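# Move the long cardboard box from desk to counter

## Task

Pick up the long cardboard box on the desk and set it down on the counter located behind the shelving. It counts only if it lies fully on the counter with nothing overhanging the edge, is neither toppled nor tilted, and stays there by itself once the robot lets go.

## Robot and tools

Robot: a wheeled base with a central column, a head with cameras on a tilting neck, and two six-joint arms (left and right), each ending in a two-finger gripper. Folded, it is 0.73 m long, 0.62 m wide and 1.88 m tall, with its front 0.40 m ahead of the column. The base drives forward/back and turns in place; it cannot go sideways. A loose object may occasionally get nudged by something else.

Frames: the base frame has its origin on the floor under the column, between the drive wheels; x forward, y left, z up, in metres. left_hand and right_hand are reported in it: the point where the fingers meet (tips reach 8 mm further). The hand's z axis is the finger direction, its y axis the opening direction. The odometry frame is the base frame as it stood at the scene's start; base_odometry counts wheel rotation only, so slip shows up as false travel. Heading is positive to the left, within -3.142 to 3.142.

execute_actions: arguments "actions" (a list holding one action, or empty to just read state and images) and optional "cameras" (names from cam_head_left, cam_head_right, cam_left_wrist, cam_right_wrist, nav_camera, or "all"; omitted or null gives all, [] gives none). An action may contain:
- "base": exactly one relative command. {"translate_m": d} drives d metres straight from where the base currently is, forward positive, -3 to 3. {"rotate_rad": d} turns d radians in place from the current heading, counter-clockwise (left) positive, -3.2 to 3.2.
- "joints": one flat object keyed by joint name, each value an absolute target, not an offset. Names: head_tilt_rad (-0.61 to 1.308; 0 about level, positive looks down); left_joint1_rad..left_joint6_rad and right_joint1_rad..right_joint6_rad in radians (joint1 -2.879 to 2.879; joint2 0 to 3.141; joint3 0 to 3.019; joint4 -1.692 to 1.57; joint5 -1.57 to 1.57, positive swings the hand to the robot's right; joint6 -2.094 to 2.094, positive rolls clockwise seen from behind); left_gripper_m and right_gripper_m in metres as fingertip gap, 0 closed to 0.093 open.
- "speeds": caps for translate_m (0.05 to 0.8 m/s) or rotate_rad (0.1 to 1 rad/s); defaults are the maximums. It does not slow arms. Base moves that would exceed 8.667 s are refused, and any action is capped at 15 s.
Unknown keys or out-of-range numbers get the whole call refused with no motion. Joints you omit may still be driving to older targets.

Arm geometry (approximate): with left_joint1_rad -1.57 or right_joint1_rad 1.57 and joints 5, 6 at 0, each arm works in a forward-pointing vertical plane 0.23 m to its side. With a = j2 - 0.35, b = 1.05 + j2 - j3, c = b - j4: hand ahead = 0.12 + 0.39 sin a + 0.38 cos b + 0.25 cos c; hand height = 1.46 + 0.39 cos a - 0.38 sin b - 0.25 sin c (c = 1.57 means fingers straight down). E.g. j2, j3, j4 = 0.93, 0.78, 0.14 gives 0.60 m ahead, 1.21 m up. Real hands sit up to ~5 cm lower and nearer the column (~12 cm under heavy or far loads). Reach is about 1 m from the shoulder, lowest about 0.47 m up; the floor is out of reach. Fingers-down carrying guide: 3.2 kg near 0.4 m ahead at 0.65-1.2 m; 2 kg to 0.6 m ahead at 0.65-1.25 m; 1 kg to 0.8 m at 0.9-1.2 m. A gripper holds roughly 2-6 kg. Small moves (<0.03 rad, <0.08 for joints 2, 3) may not happen; approach contacts in ~0.05 rad steps from your last target.

Gripping: fingers are 7 cm long; command a gap smaller than the object. "off_target" is then expected; an opening staying 0.002 m or more above target means something is held. The gripper body is 10 x 7 cm and the wrist camera sticks out 11 cm on one side.

Results: base_status and joint_status per motion: "done", "off_target" (resting short, maybe still pushing), "contact_stop" (base only, a wheel stalled), "time_out", "not_followed" with "joint command not followed" and a "cause:" line (a self-collision check blocked that arm; back the moved joints off by 0.05 rad or more, or move the other arm). on_its_own lists uncommanded behaviour; "held at" is the held target. motor_effort gives left_wheel and right_wheel percentages (peak in brackets). turned_by_wheels vs turned_by_imu differing by >4% and ≥0.05 rad means a collision or slip. base_tilt in degrees; a forward drop of 0.5 or more during a move means the robot is leaning back. wheel_motors_off = 1 means the wheels were cut for 2 s after about 3 s of hard pushing. Motor temperatures are listed per arm; MOTOR HOT from 85 °C, OVER-TEMPERATURE FAULT at 100 °C drops that arm.

Other tools: wait {"seconds": 0-10} returns state without commanding; zoom_image {"camera", "region": [x0,y0,x1,y1]} pixels, max 504 x 504, on the latest full image; read_manual {"section": "licences"}; finished_scene {"scene": current scene number} ends the scene irreversibly.

Avoid: dropping or slamming the box; tipping it; leaving it overhanging; letting the arms collide or press on each other; long hard pushes by arms (heat) or base (overload); tables at 0.30-1.20 m catching the column. After a contact_stop, back up 0.05 m before turning or retrying. To relieve a pushing arm, send its reported positions as targets (a loaded arm sags ~1 cm per kg).

Each tool is called in YAML: its name, and indented under it one key for each argument.

## Session

execute_actions:
  actions: []

Scene clock: 0.00 s.
Motor temperatures (°C, as the motors report them): left_arm=[29 29 30 27 28 27] | right_arm=[26 27 29 28 29 26]
base_odometry: x=+0.000 y=+0.000 heading=+0.000 (m, m, rad; odometry frame)
turned_by_wheels: +0.000 (rad since the last result)
turned_by_imu: +0.000 (rad since the last result)
base_tilt: forward=+0.2 right=+0.8 (deg)
base_status: not commanded
joint_positions: head_tilt_rad=+0.865 left_joint1_rad=-1.546 left_joint2_rad=+0.886 left_joint3_rad=+0.395 left_joint4_rad=-0.988 left_joint5_rad=-0.035 left_joint6_rad=+0.035 left_gripper_m=+0.094 right_joint1_rad=+1.548 right_joint2_rad=+0.908 right_joint3_rad=+0.385 right_joint4_rad=-0.925 right_joint5_rad=+0.000 right_joint6_rad=-0.092 right_gripper_m=+0.095
joint_status: not commanded
wheel_motors_off: 0
motor_effort: left_wheel=+1 right_wheel=+2 (%)
left_hand: x=+0.1332 y=+0.2355 z=+1.2630 quat_wxyz=(+0.460, -0.013, -0.888, -0.014) (m; base frame)
right_hand: x=+0.1328 y=-0.2301 z=+1.2520 quat_wxyz=(+0.446, +0.032, -0.895, -0.014) (m; base frame)
pictures: cam_head_left, cam_head_right, cam_left_wrist, cam_right_wrist, nav_camera
Images, in order (width x height): cam_head_left 896x504, cam_head_right 896x504, cam_left_wrist 616x616, cam_right_wrist 616x616, nav_camera 896x504.

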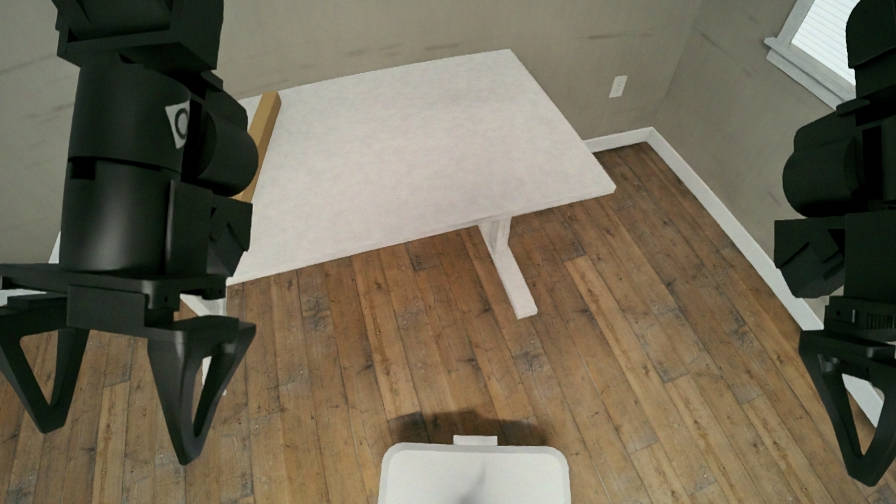

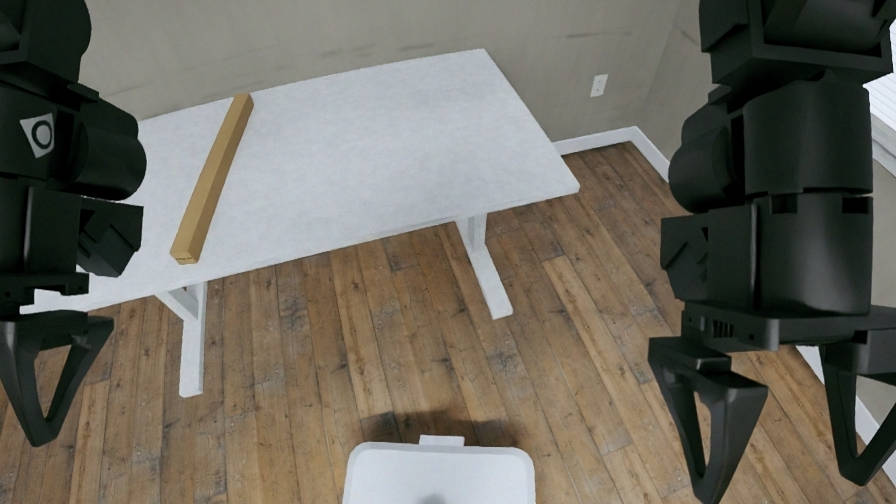

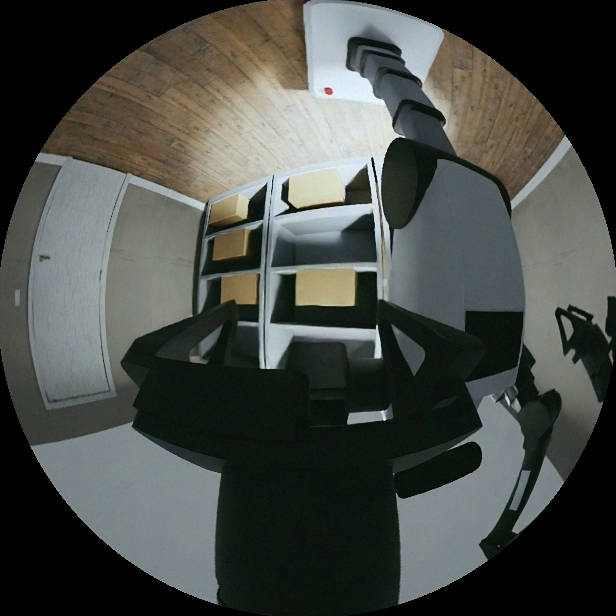

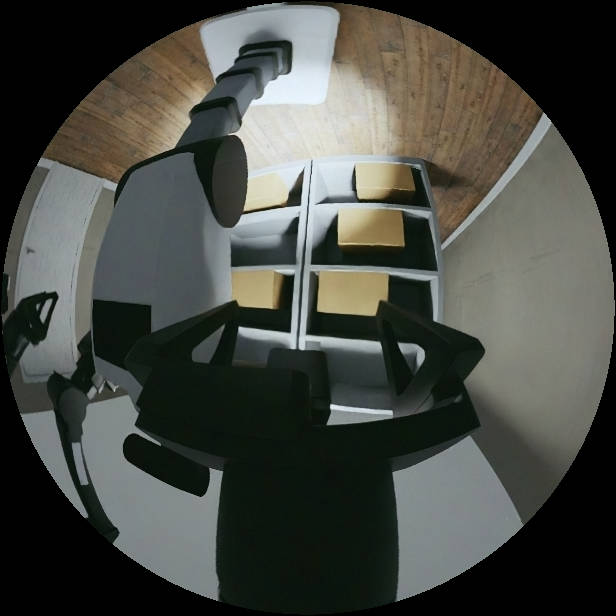

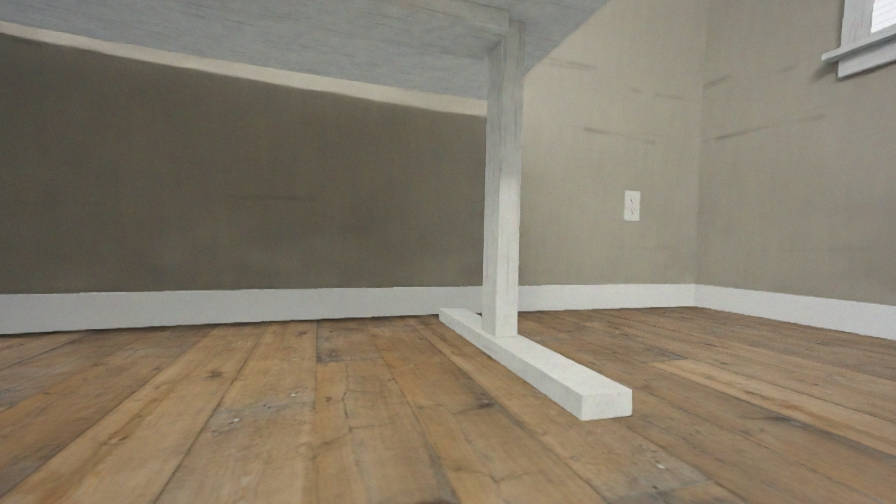

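execute_actions:
  actions:
    - {"base":{"rotate_rad":0.40},"joints":{"left_joint1_rad":-1.57,"left_joint2_rad":1.62,"left_joint3_rad":1.41,"left_joint4_rad":-0.3,"left_joint5_rad":0,"left_joint6_rad":0.26}}
  cameras: []

execute_actions:
  actions:
    - {"base":{"translate_m":0.42}}
  cameras: ["cam_head_left","cam_head_right","cam_left_wrist","cam_right_wrist"]

Scene clock: 16.80 s.
Motor temperatures (°C, as the motors report them): left_arm=[29 29 30 27 28 27] | right_arm=[26 28 29 28 29 26]
base_odometry: x=+0.000 y=+0.000 heading=+0.399 (m, m, rad; odometry frame)
turned_by_wheels: +0.399 (rad since the last result)
turned_by_imu: +0.400 (rad since the last result)
base_tilt: forward=+0.1 right=+0.9 (deg)
base_status: done
joint_positions: head_tilt_rad=+0.865 left_joint1_rad=-1.570 left_joint2_rad=+1.611 left_joint3_rad=+1.400 left_joint4_rad=-0.311 left_joint5_rad=-0.003 left_joint6_rad=+0.252 left_gripper_m=+0.094 right_joint1_rad=+1.548 right_joint2_rad=+0.908 right_joint3_rad=+0.385 right_joint4_rad=-0.925 right_joint5_rad=+0.000 right_joint6_rad=-0.092 right_gripper_m=+0.095
joint_status: all done
wheel_motors_off: 0
motor_effort: left_wheel=-3(38) right_wheel=+1(58) (%)
left_hand: x=+0.6086 y=+0.2258 z=+0.9628 quat_wxyz=(+0.000, -0.126, -0.992, -0.002) (m; base frame)
right_hand: x=+0.1328 y=-0.2301 z=+1.2520 quat_wxyz=(+0.446, +0.032, -0.895, -0.014) (m; base frame)
pictures: none
No camera images: the call's "cameras" was empty. Leave "cameras" out to get every camera's image.

Scene clock: 19.07 s.
Motor temperatures (°C, as the motors report them): left_arm=[29 30 30 27 28 27] | right_arm=[26 28 29 28 29 26]
base_odometry: x=+0.387 y=+0.163 heading=+0.400 (m, m, rad; odometry frame)
turned_by_wheels: +0.000 (rad since the last result)
turned_by_imu: +0.000 (rad since the last result)
base_tilt: forward=+0.2 right=+0.9 (deg)
base_status: done
joint_positions: head_tilt_rad=+0.865 left_joint1_rad=-1.570 left_joint2_rad=+1.611 left_joint3_rad=+1.403 left_joint4_rad=-0.311 left_joint5_rad=-0.003 left_joint6_rad=+0.252 left_gripper_m=+0.094 right_joint1_rad=+1.548 right_joint2_rad=+0.908 right_joint3_rad=+0.387 right_joint4_rad=-0.925 right_joint5_rad=+0.000 right_joint6_rad=-0.092 right_gripper_m=+0.095
joint_status: not commanded
wheel_motors_off: 0
motor_effort: left_wheel=+0(59) right_wheel=+0(64) (%)
left_hand: x=+0.6103 y=+0.2258 z=+0.9632 quat_wxyz=(-0.002, -0.126, -0.992, -0.002) (m; base frame)
right_hand: x=+0.1340 y=-0.2301 z=+1.2515 quat_wxyz=(+0.445, +0.032, -0.895, -0.014) (m; base frame)
pictures: cam_head_left, cam_head_right, cam_left_wrist, cam_right_wrist
camera_calibration (this result's frames):
cam_left_wrist: T_world_to_cam=[[-0.249738, -0.968285, -0.00734803, 0.378792], [-0.790803, 0.199572, 0.578621, -0.117455], [-0.558803, 0.150315, -0.815564, 1.21697], [0, 0, 0, 1]] pos_world=[0.681759, 0.207291, 1.06326]
cam_right_wrist: T_world_to_cam=[[0.0336039, -0.997762, -0.0578061, -0.164054], [-0.0320768, -0.0588857, 0.997749, -1.25389], [-0.99892, -0.031674, -0.0339838, 0.292068], [0, 0, 0, 1]] pos_world=[0.257044, -0.228272, 1.25151]
Images, in order (width x height): cam_head_left 896x504, cam_head_right 896x504, cam_left_wrist 616x616, cam_right_wrist 616x616.

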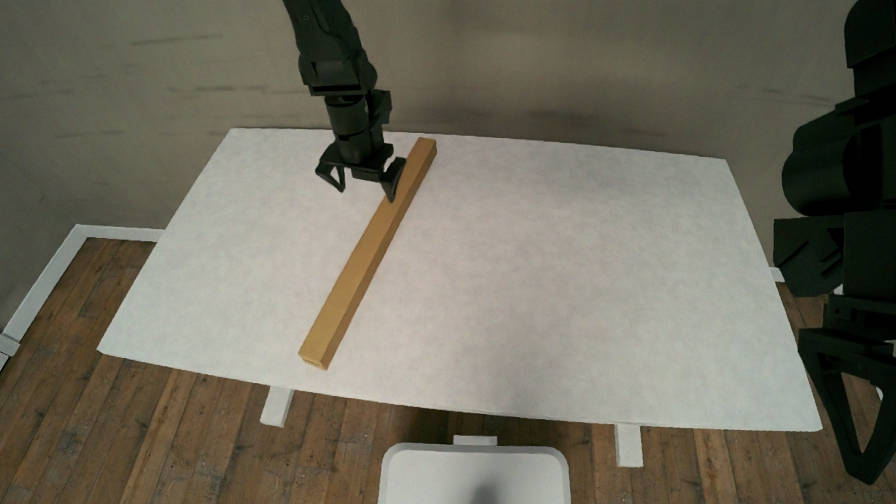

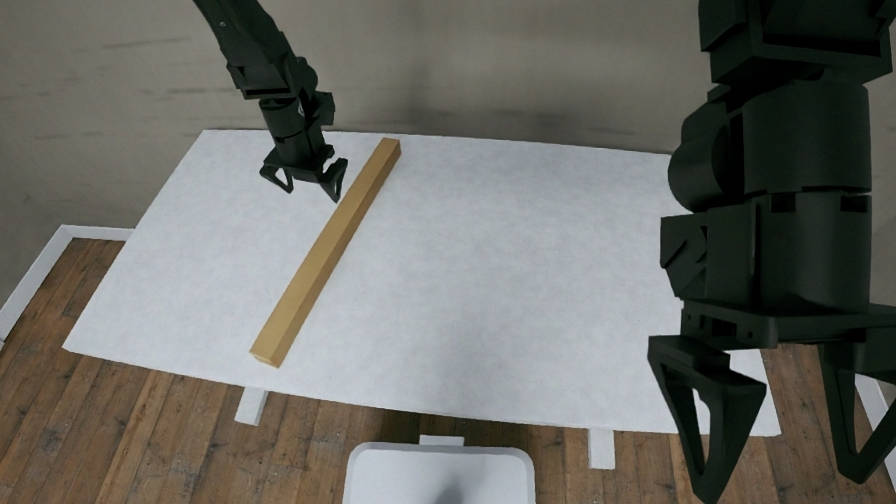

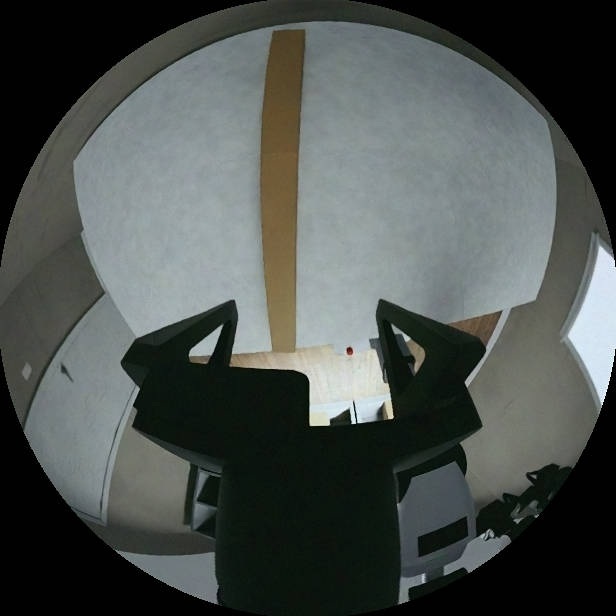

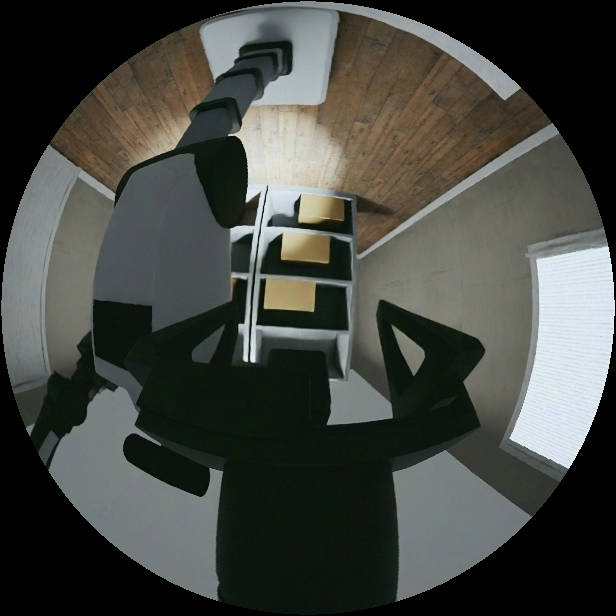

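execute_actions:
  actions:
    - {"base":{"translate_m":0.075},"joints":{"left_joint2_rad":1.80,"left_joint3_rad":1.56,"left_joint4_rad":-0.28,"left_joint6_rad":0.33}}
  cameras: []

execute_actions:
  actions:
    - {"base":{"rotate_rad":0.035},"joints":{"left_joint2_rad":1.90,"left_joint3_rad":1.65}}
  cameras: ["cam_head_left","cam_left_wrist"]

Scene clock: 27.67 s.
Motor temperatures (°C, as the motors report them): left_arm=[29 31 30 27 28 27] | right_arm=[26 28 29 28 29 26]
base_odometry: x=+0.456 y=+0.193 heading=+0.400 (m, m, rad; odometry frame)
turned_by_wheels: +0.000 (rad since the last result)
turned_by_imu: -0.001 (rad since the last result)
base_tilt: forward=+0.1 right=+0.8 (deg)
base_status: done
joint_positions: head_tilt_rad=+0.865 left_joint1_rad=-1.570 left_joint2_rad=+1.797 left_joint3_rad=+1.553 left_joint4_rad=-0.291 left_joint5_rad=-0.003 left_joint6_rad=+0.321 left_gripper_m=+0.094 right_joint1_rad=+1.548 right_joint2_rad=+0.908 right_joint3_rad=+0.384 right_joint4_rad=-0.925 right_joint5_rad=+0.000 right_joint6_rad=-0.092 right_gripper_m=+0.095
joint_status: all done
wheel_motors_off: 0
motor_effort: left_wheel=-1(29) right_wheel=+1(42) (%)
left_hand: x=+0.6084 y=+0.2259 z=+0.8892 quat_wxyz=(+0.006, -0.160, -0.987, -0.001) (m; base frame)
right_hand: x=+0.1326 y=-0.2301 z=+1.2521 quat_wxyz=(+0.446, +0.032, -0.894, -0.014) (m; base frame)
pictures: none
No camera images: the call's "cameras" was empty. Leave "cameras" out to get every camera's image.

Scene clock: 28.57 s.
Motor temperatures (°C, as the motors report them): left_arm=[29 31 30 27 28 27] | right_arm=[26 28 29 28 29 26]
base_odometry: x=+0.456 y=+0.193 heading=+0.432 (m, m, rad; odometry frame)
turned_by_wheels: +0.033 (rad since the last result)
turned_by_imu: +0.032 (rad since the last result)
base_tilt: forward=+0.1 right=+0.7 (deg)
base_status: done
joint_positions: head_tilt_rad=+0.865 left_joint1_rad=-1.567 left_joint2_rad=+1.887 left_joint3_rad=+1.640 left_joint4_rad=-0.290 left_joint5_rad=-0.003 left_joint6_rad=+0.321 left_gripper_m=+0.094 right_joint1_rad=+1.548 right_joint2_rad=+0.908 right_joint3_rad=+0.384 right_joint4_rad=-0.925 right_joint5_rad=+0.000 right_joint6_rad=-0.092 right_gripper_m=+0.095
joint_status: all done
wheel_motors_off: 0
motor_effort: left_wheel=-1(48) right_wheel=+0(61) (%)
left_hand: x=+0.6093 y=+0.2278 z=+0.8543 quat_wxyz=(+0.007, -0.159, -0.987, -0.002) (m; base frame)
right_hand: x=+0.1326 y=-0.2301 z=+1.2521 quat_wxyz=(+0.446, +0.032, -0.894, -0.014) (m; base frame)
pictures: cam_head_left, cam_left_wrist
camera_calibration (this result's frames):
cam_left_wrist: T_world_to_cam=[[-0.314567, -0.949228, -0.0036616, 0.411601], [-0.764672, 0.251117, 0.593479, -0.0959948], [-0.562427, 0.189489, -0.804841, 1.11142], [0, 0, 0, 1]] pos_world=[0.681165, 0.204207, 0.952995]
Images, in order (width x height): cam_head_left 896x504, cam_left_wrist 616x616.

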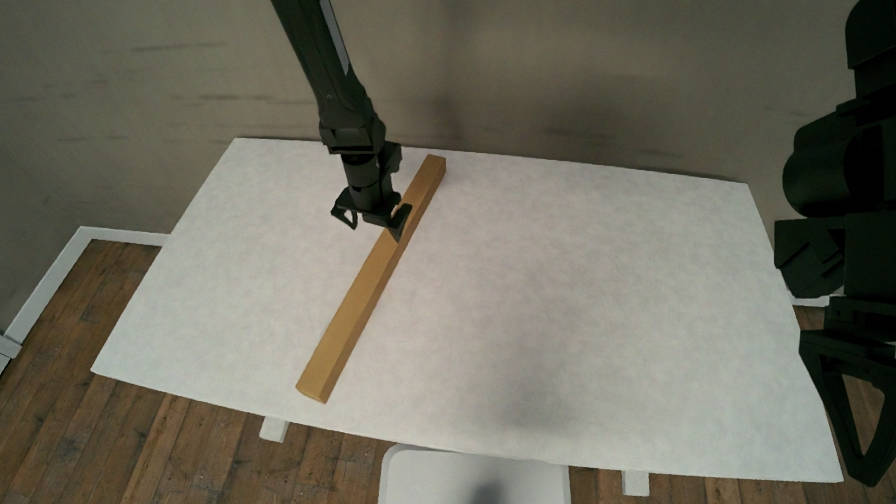

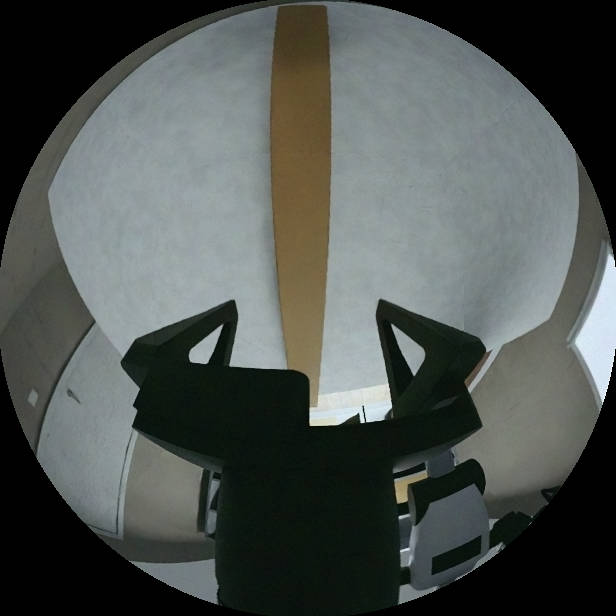

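execute_actions:
  actions:
    - {"joints":{"left_joint2_rad":2.12,"left_joint3_rad":1.86,"left_joint4_rad":-0.26}}
  cameras: ["cam_head_left","cam_left_wrist"]

Scene clock: 36.07 s.
Motor temperatures (°C, as the motors report them): left_arm=[29 32 30 27 28 27] | right_arm=[26 28 29 28 29 26]
base_odometry: x=+0.456 y=+0.193 heading=+0.432 (m, m, rad; odometry frame)
turned_by_wheels: +0.000 (rad since the last result)
turned_by_imu: -0.001 (rad since the last result)
base_tilt: forward=+0.3 right=+0.8 (deg)
base_status: not commanded
joint_positions: head_tilt_rad=+0.865 left_joint1_rad=-1.567 left_joint2_rad=+2.127 left_joint3_rad=+1.848 left_joint4_rad=-0.269 left_joint5_rad=-0.003 left_joint6_rad=+0.321 left_gripper_m=+0.094 right_joint1_rad=+1.548 right_joint2_rad=+0.908 right_joint3_rad=+0.384 right_joint4_rad=-0.925 right_joint5_rad=+0.000 right_joint6_rad=-0.092 right_gripper_m=+0.095
joint_status: all done
wheel_motors_off: 0
motor_effort: left_wheel=-3(2) right_wheel=+5(4) (%)
left_hand: x=+0.5864 y=+0.2280 z=+0.7594 quat_wxyz=(+0.013, -0.159, -0.987, -0.001) (m; base frame)
right_hand: x=+0.1326 y=-0.2301 z=+1.2521 quat_wxyz=(+0.446, +0.032, -0.894, -0.014) (m; base frame)
pictures: cam_head_left, cam_left_wrist
camera_calibration (this result's frames):
cam_left_wrist: T_world_to_cam=[[-0.314556, -0.949239, -0.000163158, 0.401631], [-0.758068, 0.251103, 0.601897, -0.0675451], [-0.571303, 0.189454, -0.798574, 1.02264], [0, 0, 0, 1]] pos_world=[0.65937, 0.20446, 0.857375]
Images, in order (width x height): cam_head_left 896x504, cam_left_wrist 616x616.

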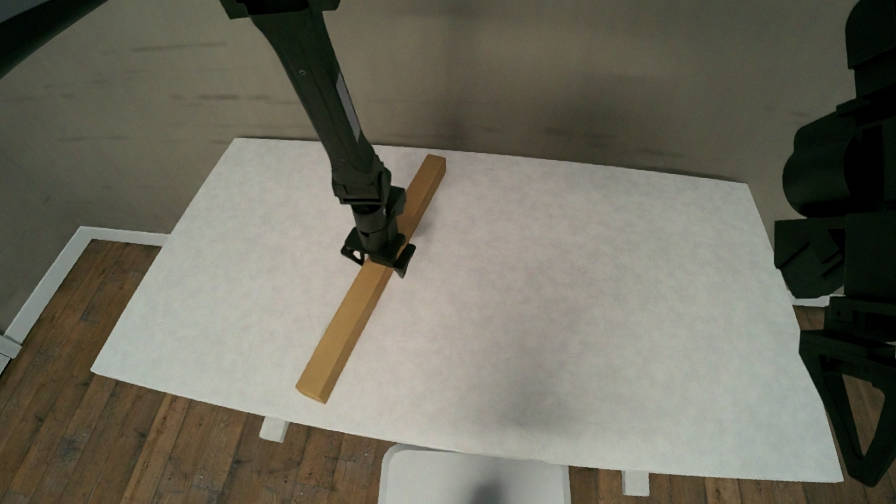

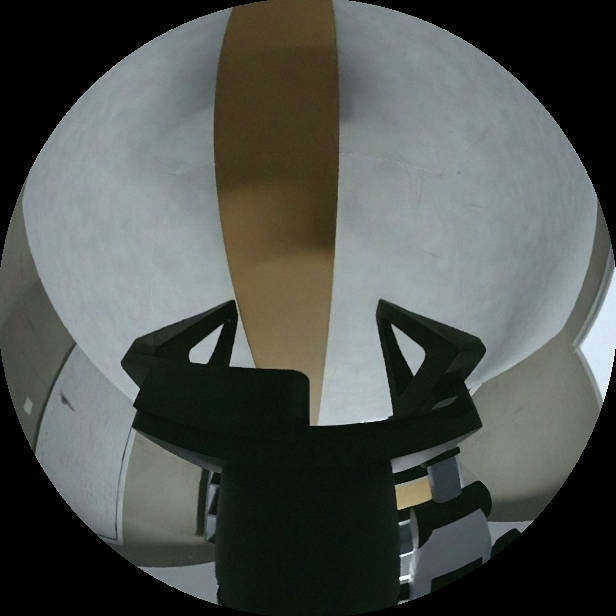

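execute_actions:
  actions:
    - {"joints":{"left_joint2_rad":2.21,"left_joint3_rad":2.03,"left_joint4_rad":-0.33}}
  cameras: ["cam_left_wrist"]

execute_actions:
  actions:
    - {"joints":{"left_gripper_m":0.02}}
  cameras: ["cam_head_left","cam_left_wrist"]

Scene clock: 43.40 s.
Motor temperatures (°C, as the motors report them): left_arm=[29 33 30 27 28 27] | right_arm=[26 28 29 28 29 26]
base_odometry: x=+0.456 y=+0.193 heading=+0.432 (m, m, rad; odometry frame)
turned_by_wheels: +0.000 (rad since the last result)
turned_by_imu: -0.001 (rad since the last result)
base_tilt: forward=+0.3 right=+0.8 (deg)
base_status: not commanded
joint_positions: head_tilt_rad=+0.865 left_joint1_rad=-1.567 left_joint2_rad=+2.195 left_joint3_rad=+2.007 left_joint4_rad=-0.317 left_joint5_rad=-0.003 left_joint6_rad=+0.321 left_gripper_m=+0.094 right_joint1_rad=+1.548 right_joint2_rad=+0.908 right_joint3_rad=+0.384 right_joint4_rad=-0.925 right_joint5_rad=+0.000 right_joint6_rad=-0.092 right_gripper_m=+0.095
joint_status: all done
wheel_motors_off: 0
motor_effort: left_wheel=-2(4) right_wheel=+3(4) (%)
left_hand: x=+0.6240 y=+0.2281 z=+0.7441 quat_wxyz=(-0.009, -0.159, -0.987, -0.004) (m; base frame)
right_hand: x=+0.1326 y=-0.2301 z=+1.2521 quat_wxyz=(+0.446, +0.032, -0.894, -0.014) (m; base frame)
pictures: cam_left_wrist
camera_calibration (this result's frames):
cam_left_wrist: T_world_to_cam=[[-0.31438, -0.949197, -0.013793, 0.423565], [-0.783269, 0.25116, 0.56869, 0.010531], [-0.536335, 0.189589, -0.822436, 1.02772], [0, 0, 0, 1]] pos_world=[0.692614, 0.204556, 0.845091]
Images, in order (width x height): cam_left_wrist 616x616.

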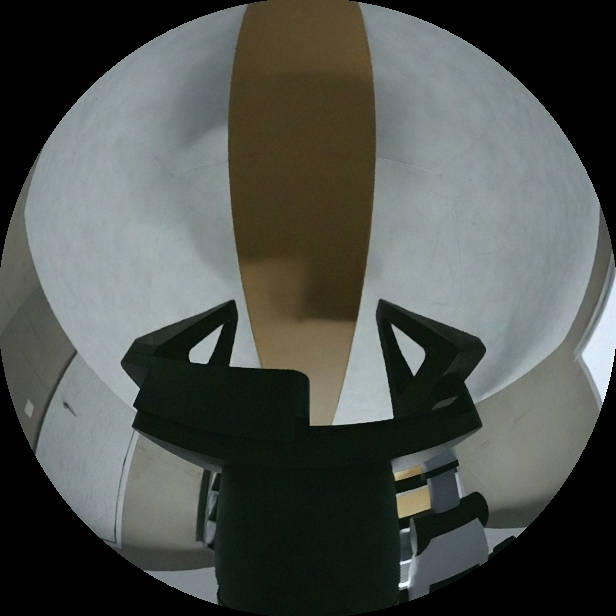

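Scene clock: 44.07 s.
Motor temperatures (°C, as the motors report them): left_arm=[29 33 30 27 28 27] | right_arm=[26 28 29 28 29 26]
base_odometry: x=+0.456 y=+0.193 heading=+0.432 (m, m, rad; odometry frame)
turned_by_wheels: +0.000 (rad since the last result)
turned_by_imu: +0.000 (rad since the last result)
base_tilt: forward=+0.2 right=+1.0 (deg)
base_status: not commanded
joint_positions: head_tilt_rad=+0.865 left_joint1_rad=-1.567 left_joint2_rad=+2.195 left_joint3_rad=+2.007 left_joint4_rad=-0.317 left_joint5_rad=-0.002 left_joint6_rad=+0.323 left_gripper_m=+0.049 right_joint1_rad=+1.548 right_joint2_rad=+0.908 right_joint3_rad=+0.384 right_joint4_rad=-0.925 right_joint5_rad=+0.000 right_joint6_rad=-0.092 right_gripper_m=+0.095
joint_status: left_gripper_m off_target (ended at +0.049, target +0.020)
wheel_motors_off: 0
motor_effort: left_wheel=-3(2) right_wheel=+2(2) (%)
left_hand: x=+0.6240 y=+0.2281 z=+0.7441 quat_wxyz=(-0.009, -0.160, -0.987, -0.004) (m; base frame)
right_hand: x=+0.1326 y=-0.2301 z=+1.2521 quat_wxyz=(+0.446, +0.032, -0.894, -0.014) (m; base frame)
pictures: cam_head_left, cam_left_wrist
camera_calibration (this result's frames):
cam_head_left: T_world_to_cam=[[0.0415452, -0.998779, -0.026727, 0.0737583], [-0.802411, -0.0174145, -0.596518, 0.96974], [0.595324, 0.0462284, -0.802155, 1.12047], [0, 0, 0, 1]] pos_world=[0.10802, 0.038758, 1.47923]
cam_left_wrist: T_world_to_cam=[[-0.315835, -0.948719, -0.0134549, 0.42405], [-0.782878, 0.252561, 0.568607, 0.0100464], [-0.53605, 0.19012, -0.822499, 1.02749], [0, 0, 0, 1]] pos_world=[0.692578, 0.204421, 0.845099]
Images, in order (width x height): cam_head_left 896x504, cam_left_wrist 616x616.

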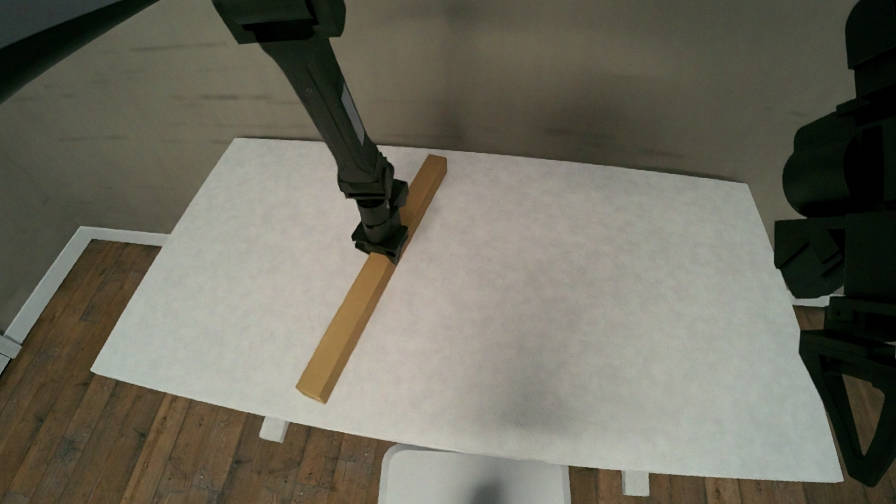

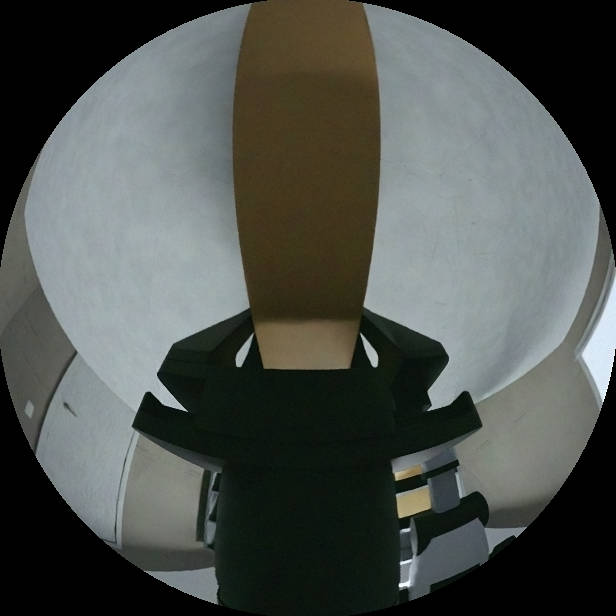

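execute_actions:
  actions:
    - {"joints":{"left_joint2_rad":1.85,"left_joint3_rad":1.63,"left_joint4_rad":-0.29}}
  cameras: ["cam_head_left"]

execute_actions:
  actions:
    - {"base":{"translate_m":-0.3},"joints":{"head_tilt_rad":0.6,"left_joint2_rad":1.37,"left_joint3_rad":1.03,"left_joint4_rad":-0.18,"left_joint6_rad":0}}
  cameras: ["cam_head_left","cam_left_wrist"]

Scene clock: 49.23 s.
Motor temperatures (°C, as the motors report them): left_arm=[29 33 31 27 28 27] | right_arm=[26 28 29 28 29 26]
base_odometry: x=+0.456 y=+0.193 heading=+0.432 (m, m, rad; odometry frame)
turned_by_wheels: +0.000 (rad since the last result)
turned_by_imu: -0.001 (rad since the last result)
base_tilt: forward=+0.2 right=+0.8 (deg)
base_status: not commanded
joint_positions: head_tilt_rad=+0.865 left_joint1_rad=-1.567 left_joint2_rad=+1.829 left_joint3_rad=+1.640 left_joint4_rad=-0.299 left_joint5_rad=-0.002 left_joint6_rad=+0.323 left_gripper_m=+0.049 right_joint1_rad=+1.548 right_joint2_rad=+0.908 right_joint3_rad=+0.384 right_joint4_rad=-0.925 right_joint5_rad=+0.000 right_joint6_rad=-0.092 right_gripper_m=+0.095
joint_status: all done
wheel_motors_off: 0
motor_effort: left_wheel=-2(3) right_wheel=+4(3) (%)
left_hand: x=+0.6411 y=+0.2277 z=+0.8833 quat_wxyz=(-0.017, -0.160, -0.987, -0.005) (m; base frame)
right_hand: x=+0.1326 y=-0.2301 z=+1.2521 quat_wxyz=(+0.446, +0.032, -0.894, -0.014) (m; base frame)
pictures: cam_head_left
Images, in order (width x height): cam_head_left 896x504.

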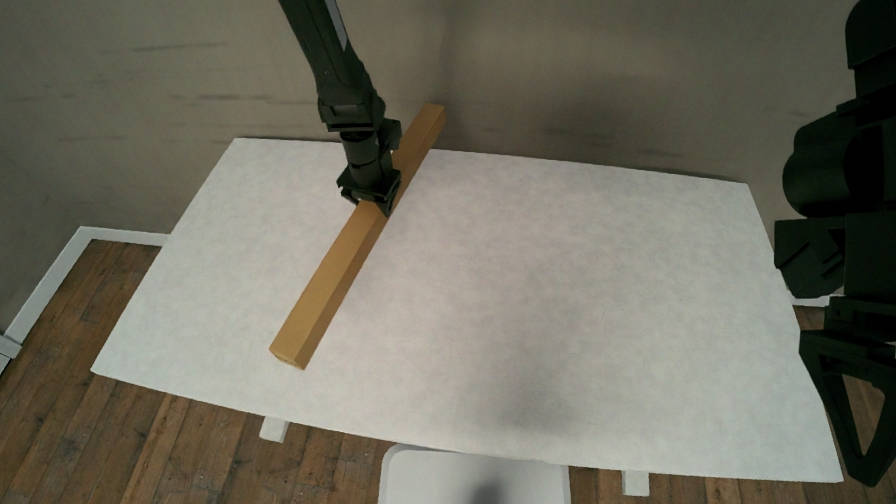

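Scene clock: 51.23 s.
Motor temperatures (°C, as the motors report them): left_arm=[29 33 31 27 28 27] | right_arm=[26 28 29 28 29 26]
base_odometry: x=+0.184 y=+0.067 heading=+0.434 (m, m, rad; odometry frame)
turned_by_wheels: +0.001 (rad since the last result)
turned_by_imu: +0.001 (rad since the last result)
base_tilt: forward=+0.2 right=+0.7 (deg)
base_status: done
joint_positions: head_tilt_rad=+0.617 left_joint1_rad=-1.568 left_joint2_rad=+1.365 left_joint3_rad=+1.024 left_joint4_rad=-0.189 left_joint5_rad=-0.002 left_joint6_rad=+0.008 left_gripper_m=+0.049 right_joint1_rad=+1.548 right_joint2_rad=+0.908 right_joint3_rad=+0.381 right_joint4_rad=-0.925 right_joint5_rad=+0.000 right_joint6_rad=-0.092 right_gripper_m=+0.095
joint_status: all done
wheel_motors_off: 0
motor_effort: left_wheel=+1(67) right_wheel=+0(69) (%)
left_hand: x=+0.5193 y=+0.2265 z=+1.0364 quat_wxyz=(+0.003, -0.003, -1.000, -0.002) (m; base frame)
right_hand: x=+0.1308 y=-0.2301 z=+1.2527 quat_wxyz=(+0.447, +0.032, -0.894, -0.014) (m; base frame)
pictures: cam_head_left, cam_left_wrist
camera_calibration (this result's frames):
cam_head_left: T_world_to_cam=[[0.046842, -0.998779, -0.0156893, 0.0564955], [-0.631072, -0.0174145, -0.775529, 1.23685], [0.774309, 0.0462284, -0.631117, 0.848127], [0, 0, 0, 1]] pos_world=[0.121183, 0.038758, 1.49537]
cam_left_wrist: T_world_to_cam=[[-0.00718093, -0.999948, -0.00723104, 0.238353], [-0.809744, 0.00157176, 0.586781, -0.185735], [-0.58674, 0.0100689, -0.809713, 1.26596], [0, 0, 0, 1]] pos_world=[0.594104, 0.225886, 1.13578]
Images, in order (width x height): cam_head_left 896x504, cam_left_wrist 616x616.

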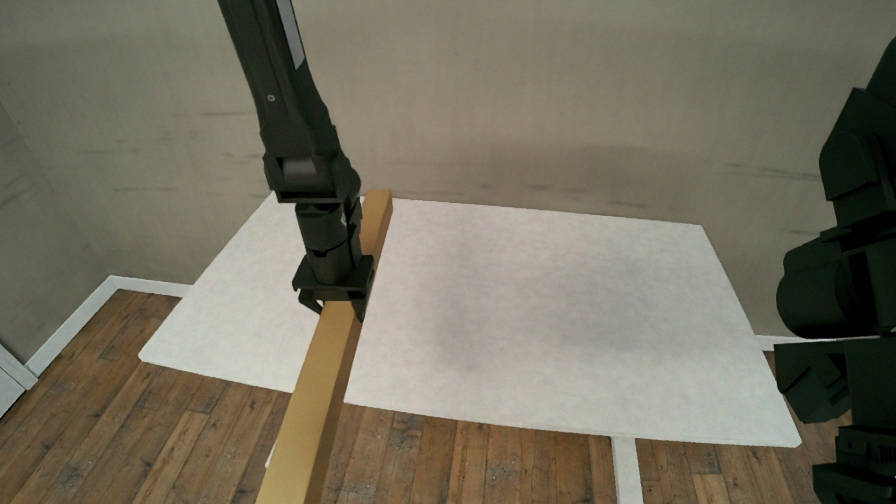

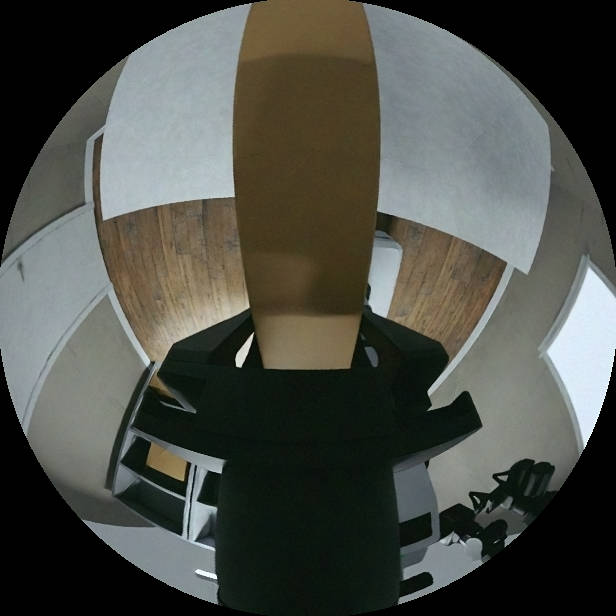

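execute_actions:
  actions:
    - {"base":{"rotate_rad":-2.4}}
  cameras: ["cam_head_left","cam_head_right","nav_camera"]

Scene clock: 57.23 s.
Motor temperatures (°C, as the motors report them): left_arm=[29 33 30 27 28 27] | right_arm=[26 28 29 28 29 26]
base_odometry: x=+0.184 y=+0.067 heading=-1.965 (m, m, rad; odometry frame)
turned_by_wheels: -2.399 (rad since the last result)
turned_by_imu: -2.436 (rad since the last result)
base_tilt: forward=+0.2 right=+0.9 (deg)
base_status: done
joint_positions: head_tilt_rad=+0.617 left_joint1_rad=-1.568 left_joint2_rad=+1.365 left_joint3_rad=+1.024 left_joint4_rad=-0.189 left_joint5_rad=-0.002 left_joint6_rad=+0.008 left_gripper_m=+0.049 right_joint1_rad=+1.548 right_joint2_rad=+0.908 right_joint3_rad=+0.381 right_joint4_rad=-0.925 right_joint5_rad=+0.000 right_joint6_rad=-0.092 right_gripper_m=+0.095
joint_status: not commanded
wheel_motors_off: 0
motor_effort: left_wheel=+5(56) right_wheel=-5(48) (%)
left_hand: x=+0.5193 y=+0.2265 z=+1.0364 quat_wxyz=(+0.003, -0.003, -1.000, -0.002) (m; base frame)
right_hand: x=+0.1308 y=-0.2301 z=+1.2527 quat_wxyz=(+0.447, +0.032, -0.894, -0.014) (m; base frame)
pictures: cam_head_left, cam_head_right, nav_camera
camera_calibration (this result's frames):
cam_head_left: T_world_to_cam=[[0.046842, -0.998779, -0.0156893, 0.0564955], [-0.631072, -0.0174145, -0.775529, 1.23685], [0.774309, 0.0462284, -0.631117, 0.848127], [0, 0, 0, 1]] pos_world=[0.121183, 0.038758, 1.49537]
cam_head_right: T_world_to_cam=[[0.0491553, -0.998722, -0.0117132, -0.044253], [-0.637804, -0.0223623, -0.769874, 1.2288], [0.768628, 0.0453141, -0.638089, 0.85755], [0, 0, 0, 1]] pos_world=[0.12677, -0.0555769, 1.49269]
Images, in order (width x height): cam_head_left 896x504, cam_head_right 896x504, nav_camera 896x504.

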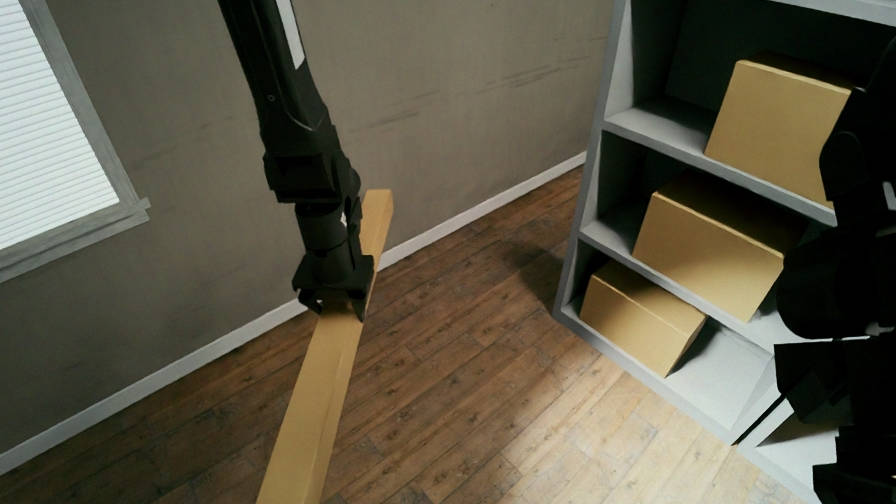

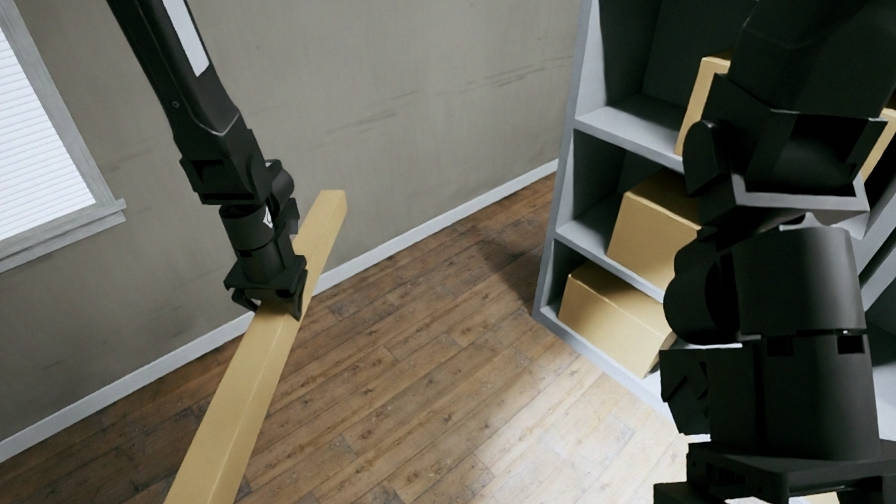

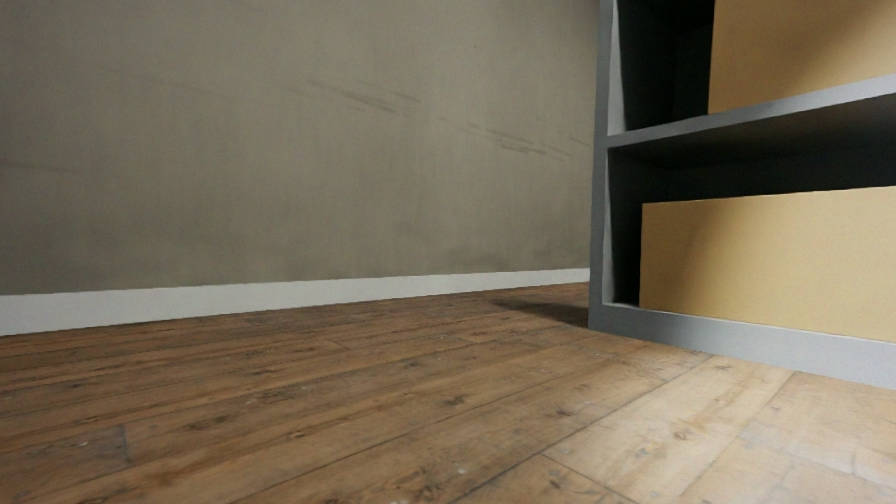

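execute_actions:
  actions:
    - {"base":{"rotate_rad":0.4},"joints":{"head_tilt_rad":0.8,"left_joint1_rad":-1.77,"left_joint6_rad":1.14}}
  cameras: ["cam_head_left"]

execute_actions:
  actions:
    - {"base":{"translate_m":0.97}}
  cameras: ["cam_head_left","cam_left_wrist"]

Scene clock: 77.90 s.
Motor temperatures (°C, as the motors report them): left_arm=[29 33 30 27 28 27] | right_arm=[26 28 29 28 29 26]
base_odometry: x=+0.184 y=+0.067 heading=-1.566 (m, m, rad; odometry frame)
turned_by_wheels: +0.399 (rad since the last result)
turned_by_imu: +0.405 (rad since the last result)
base_tilt: forward=+0.2 right=+0.8 (deg)
base_status: done
joint_positions: head_tilt_rad=+0.802 left_joint1_rad=-1.768 left_joint2_rad=+1.365 left_joint3_rad=+1.024 left_joint4_rad=-0.189 left_joint5_rad=+0.001 left_joint6_rad=+1.132 left_gripper_m=+0.049 right_joint1_rad=+1.548 right_joint2_rad=+0.908 right_joint3_rad=+0.381 right_joint4_rad=-0.925 right_joint5_rad=+0.000 right_joint6_rad=-0.092 right_gripper_m=+0.095
joint_status: all done
wheel_motors_off: 0
motor_effort: left_wheel=-3(26) right_wheel=+6(33) (%)
left_hand: x=+0.5136 y=+0.1102 z=+1.0463 quat_wxyz=(-0.043, -0.575, -0.813, +0.074) (m; base frame)
right_hand: x=+0.1308 y=-0.2301 z=+1.2527 quat_wxyz=(+0.447, +0.032, -0.894, -0.014) (m; base frame)
pictures: cam_head_left
camera_calibration (this result's frames):
cam_head_left: T_world_to_cam=[[0.0431651, -0.998779, -0.0240231, 0.0695133], [-0.762736, -0.0174145, -0.646476, 1.04469], [0.645268, 0.0462284, -0.762556, 1.057], [0, 0, 0, 1]] pos_world=[0.111778, 0.038758, 1.48306]
Images, in order (width x height): cam_head_left 896x504.

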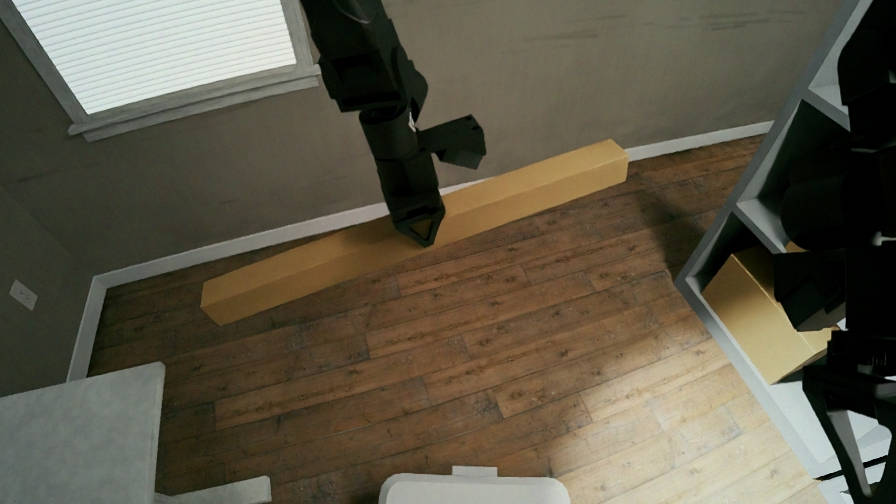

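Scene clock: 81.03 s.
Motor temperatures (°C, as the motors report them): left_arm=[29 33 30 27 28 27] | right_arm=[26 28 29 28 29 26]
base_odometry: x=+0.188 y=-0.903 heading=-1.567 (m, m, rad; odometry frame)
turned_by_wheels: -0.001 (rad since the last result)
turned_by_imu: -0.002 (rad since the last result)
base_tilt: forward=+0.2 right=+0.9 (deg)
base_status: done
joint_positions: head_tilt_rad=+0.802 left_joint1_rad=-1.768 left_joint2_rad=+1.365 left_joint3_rad=+1.029 left_joint4_rad=-0.189 left_joint5_rad=+0.001 left_joint6_rad=+1.132 left_gripper_m=+0.049 right_joint1_rad=+1.548 right_joint2_rad=+0.908 right_joint3_rad=+0.386 right_joint4_rad=-0.925 right_joint5_rad=+0.000 right_joint6_rad=-0.092 right_gripper_m=+0.095
joint_status: not commanded
wheel_motors_off: 0
motor_effort: left_wheel=-1(48) right_wheel=+1(84) (%)
left_hand: x=+0.5162 y=+0.1100 z=+1.0466 quat_wxyz=(-0.045, -0.575, -0.814, +0.073) (m; base frame)
right_hand: x=+0.1334 y=-0.2301 z=+1.2518 quat_wxyz=(+0.445, +0.032, -0.895, -0.014) (m; base frame)
pictures: cam_head_left, cam_left_wrist
camera_calibration (this result's frames):
cam_head_left: T_world_to_cam=[[0.0431453, -0.998779, -0.0240586, 0.069569], [-0.763267, -0.0174145, -0.645848, 1.04375], [0.64464, 0.0462284, -0.763087, 1.05784], [0, 0, 0, 1]] pos_world=[0.111731, 0.038758, 1.48301]
cam_left_wrist: T_world_to_cam=[[-0.942606, -0.327665, 0.0642657, 0.455966], [-0.266743, 0.854697, 0.445354, -0.420157], [-0.200855, 0.402651, -0.893045, 1.1184], [0, 0, 0, 1]] pos_world=[0.542359, 0.0581846, 1.1566]
Images, in order (width x height): cam_head_left 896x504, cam_left_wrist 616x616.

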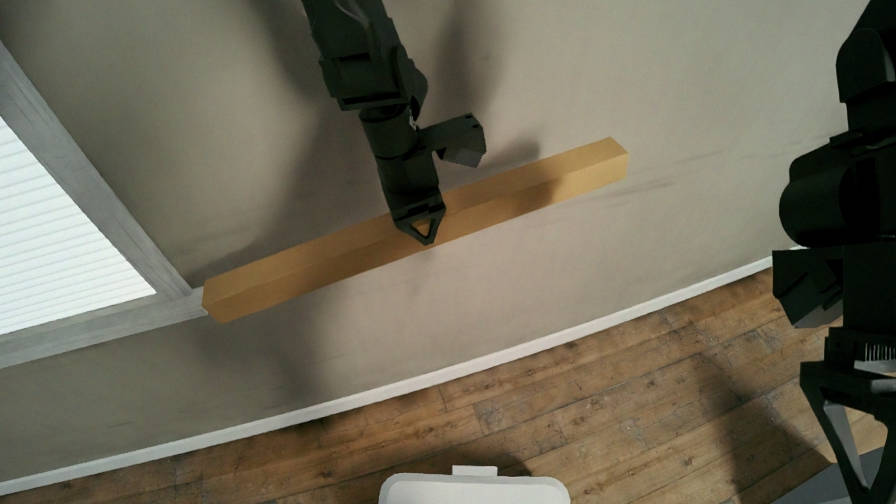

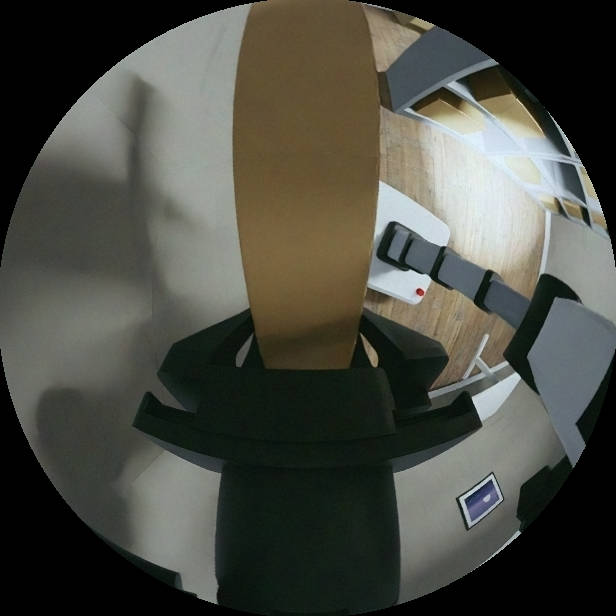

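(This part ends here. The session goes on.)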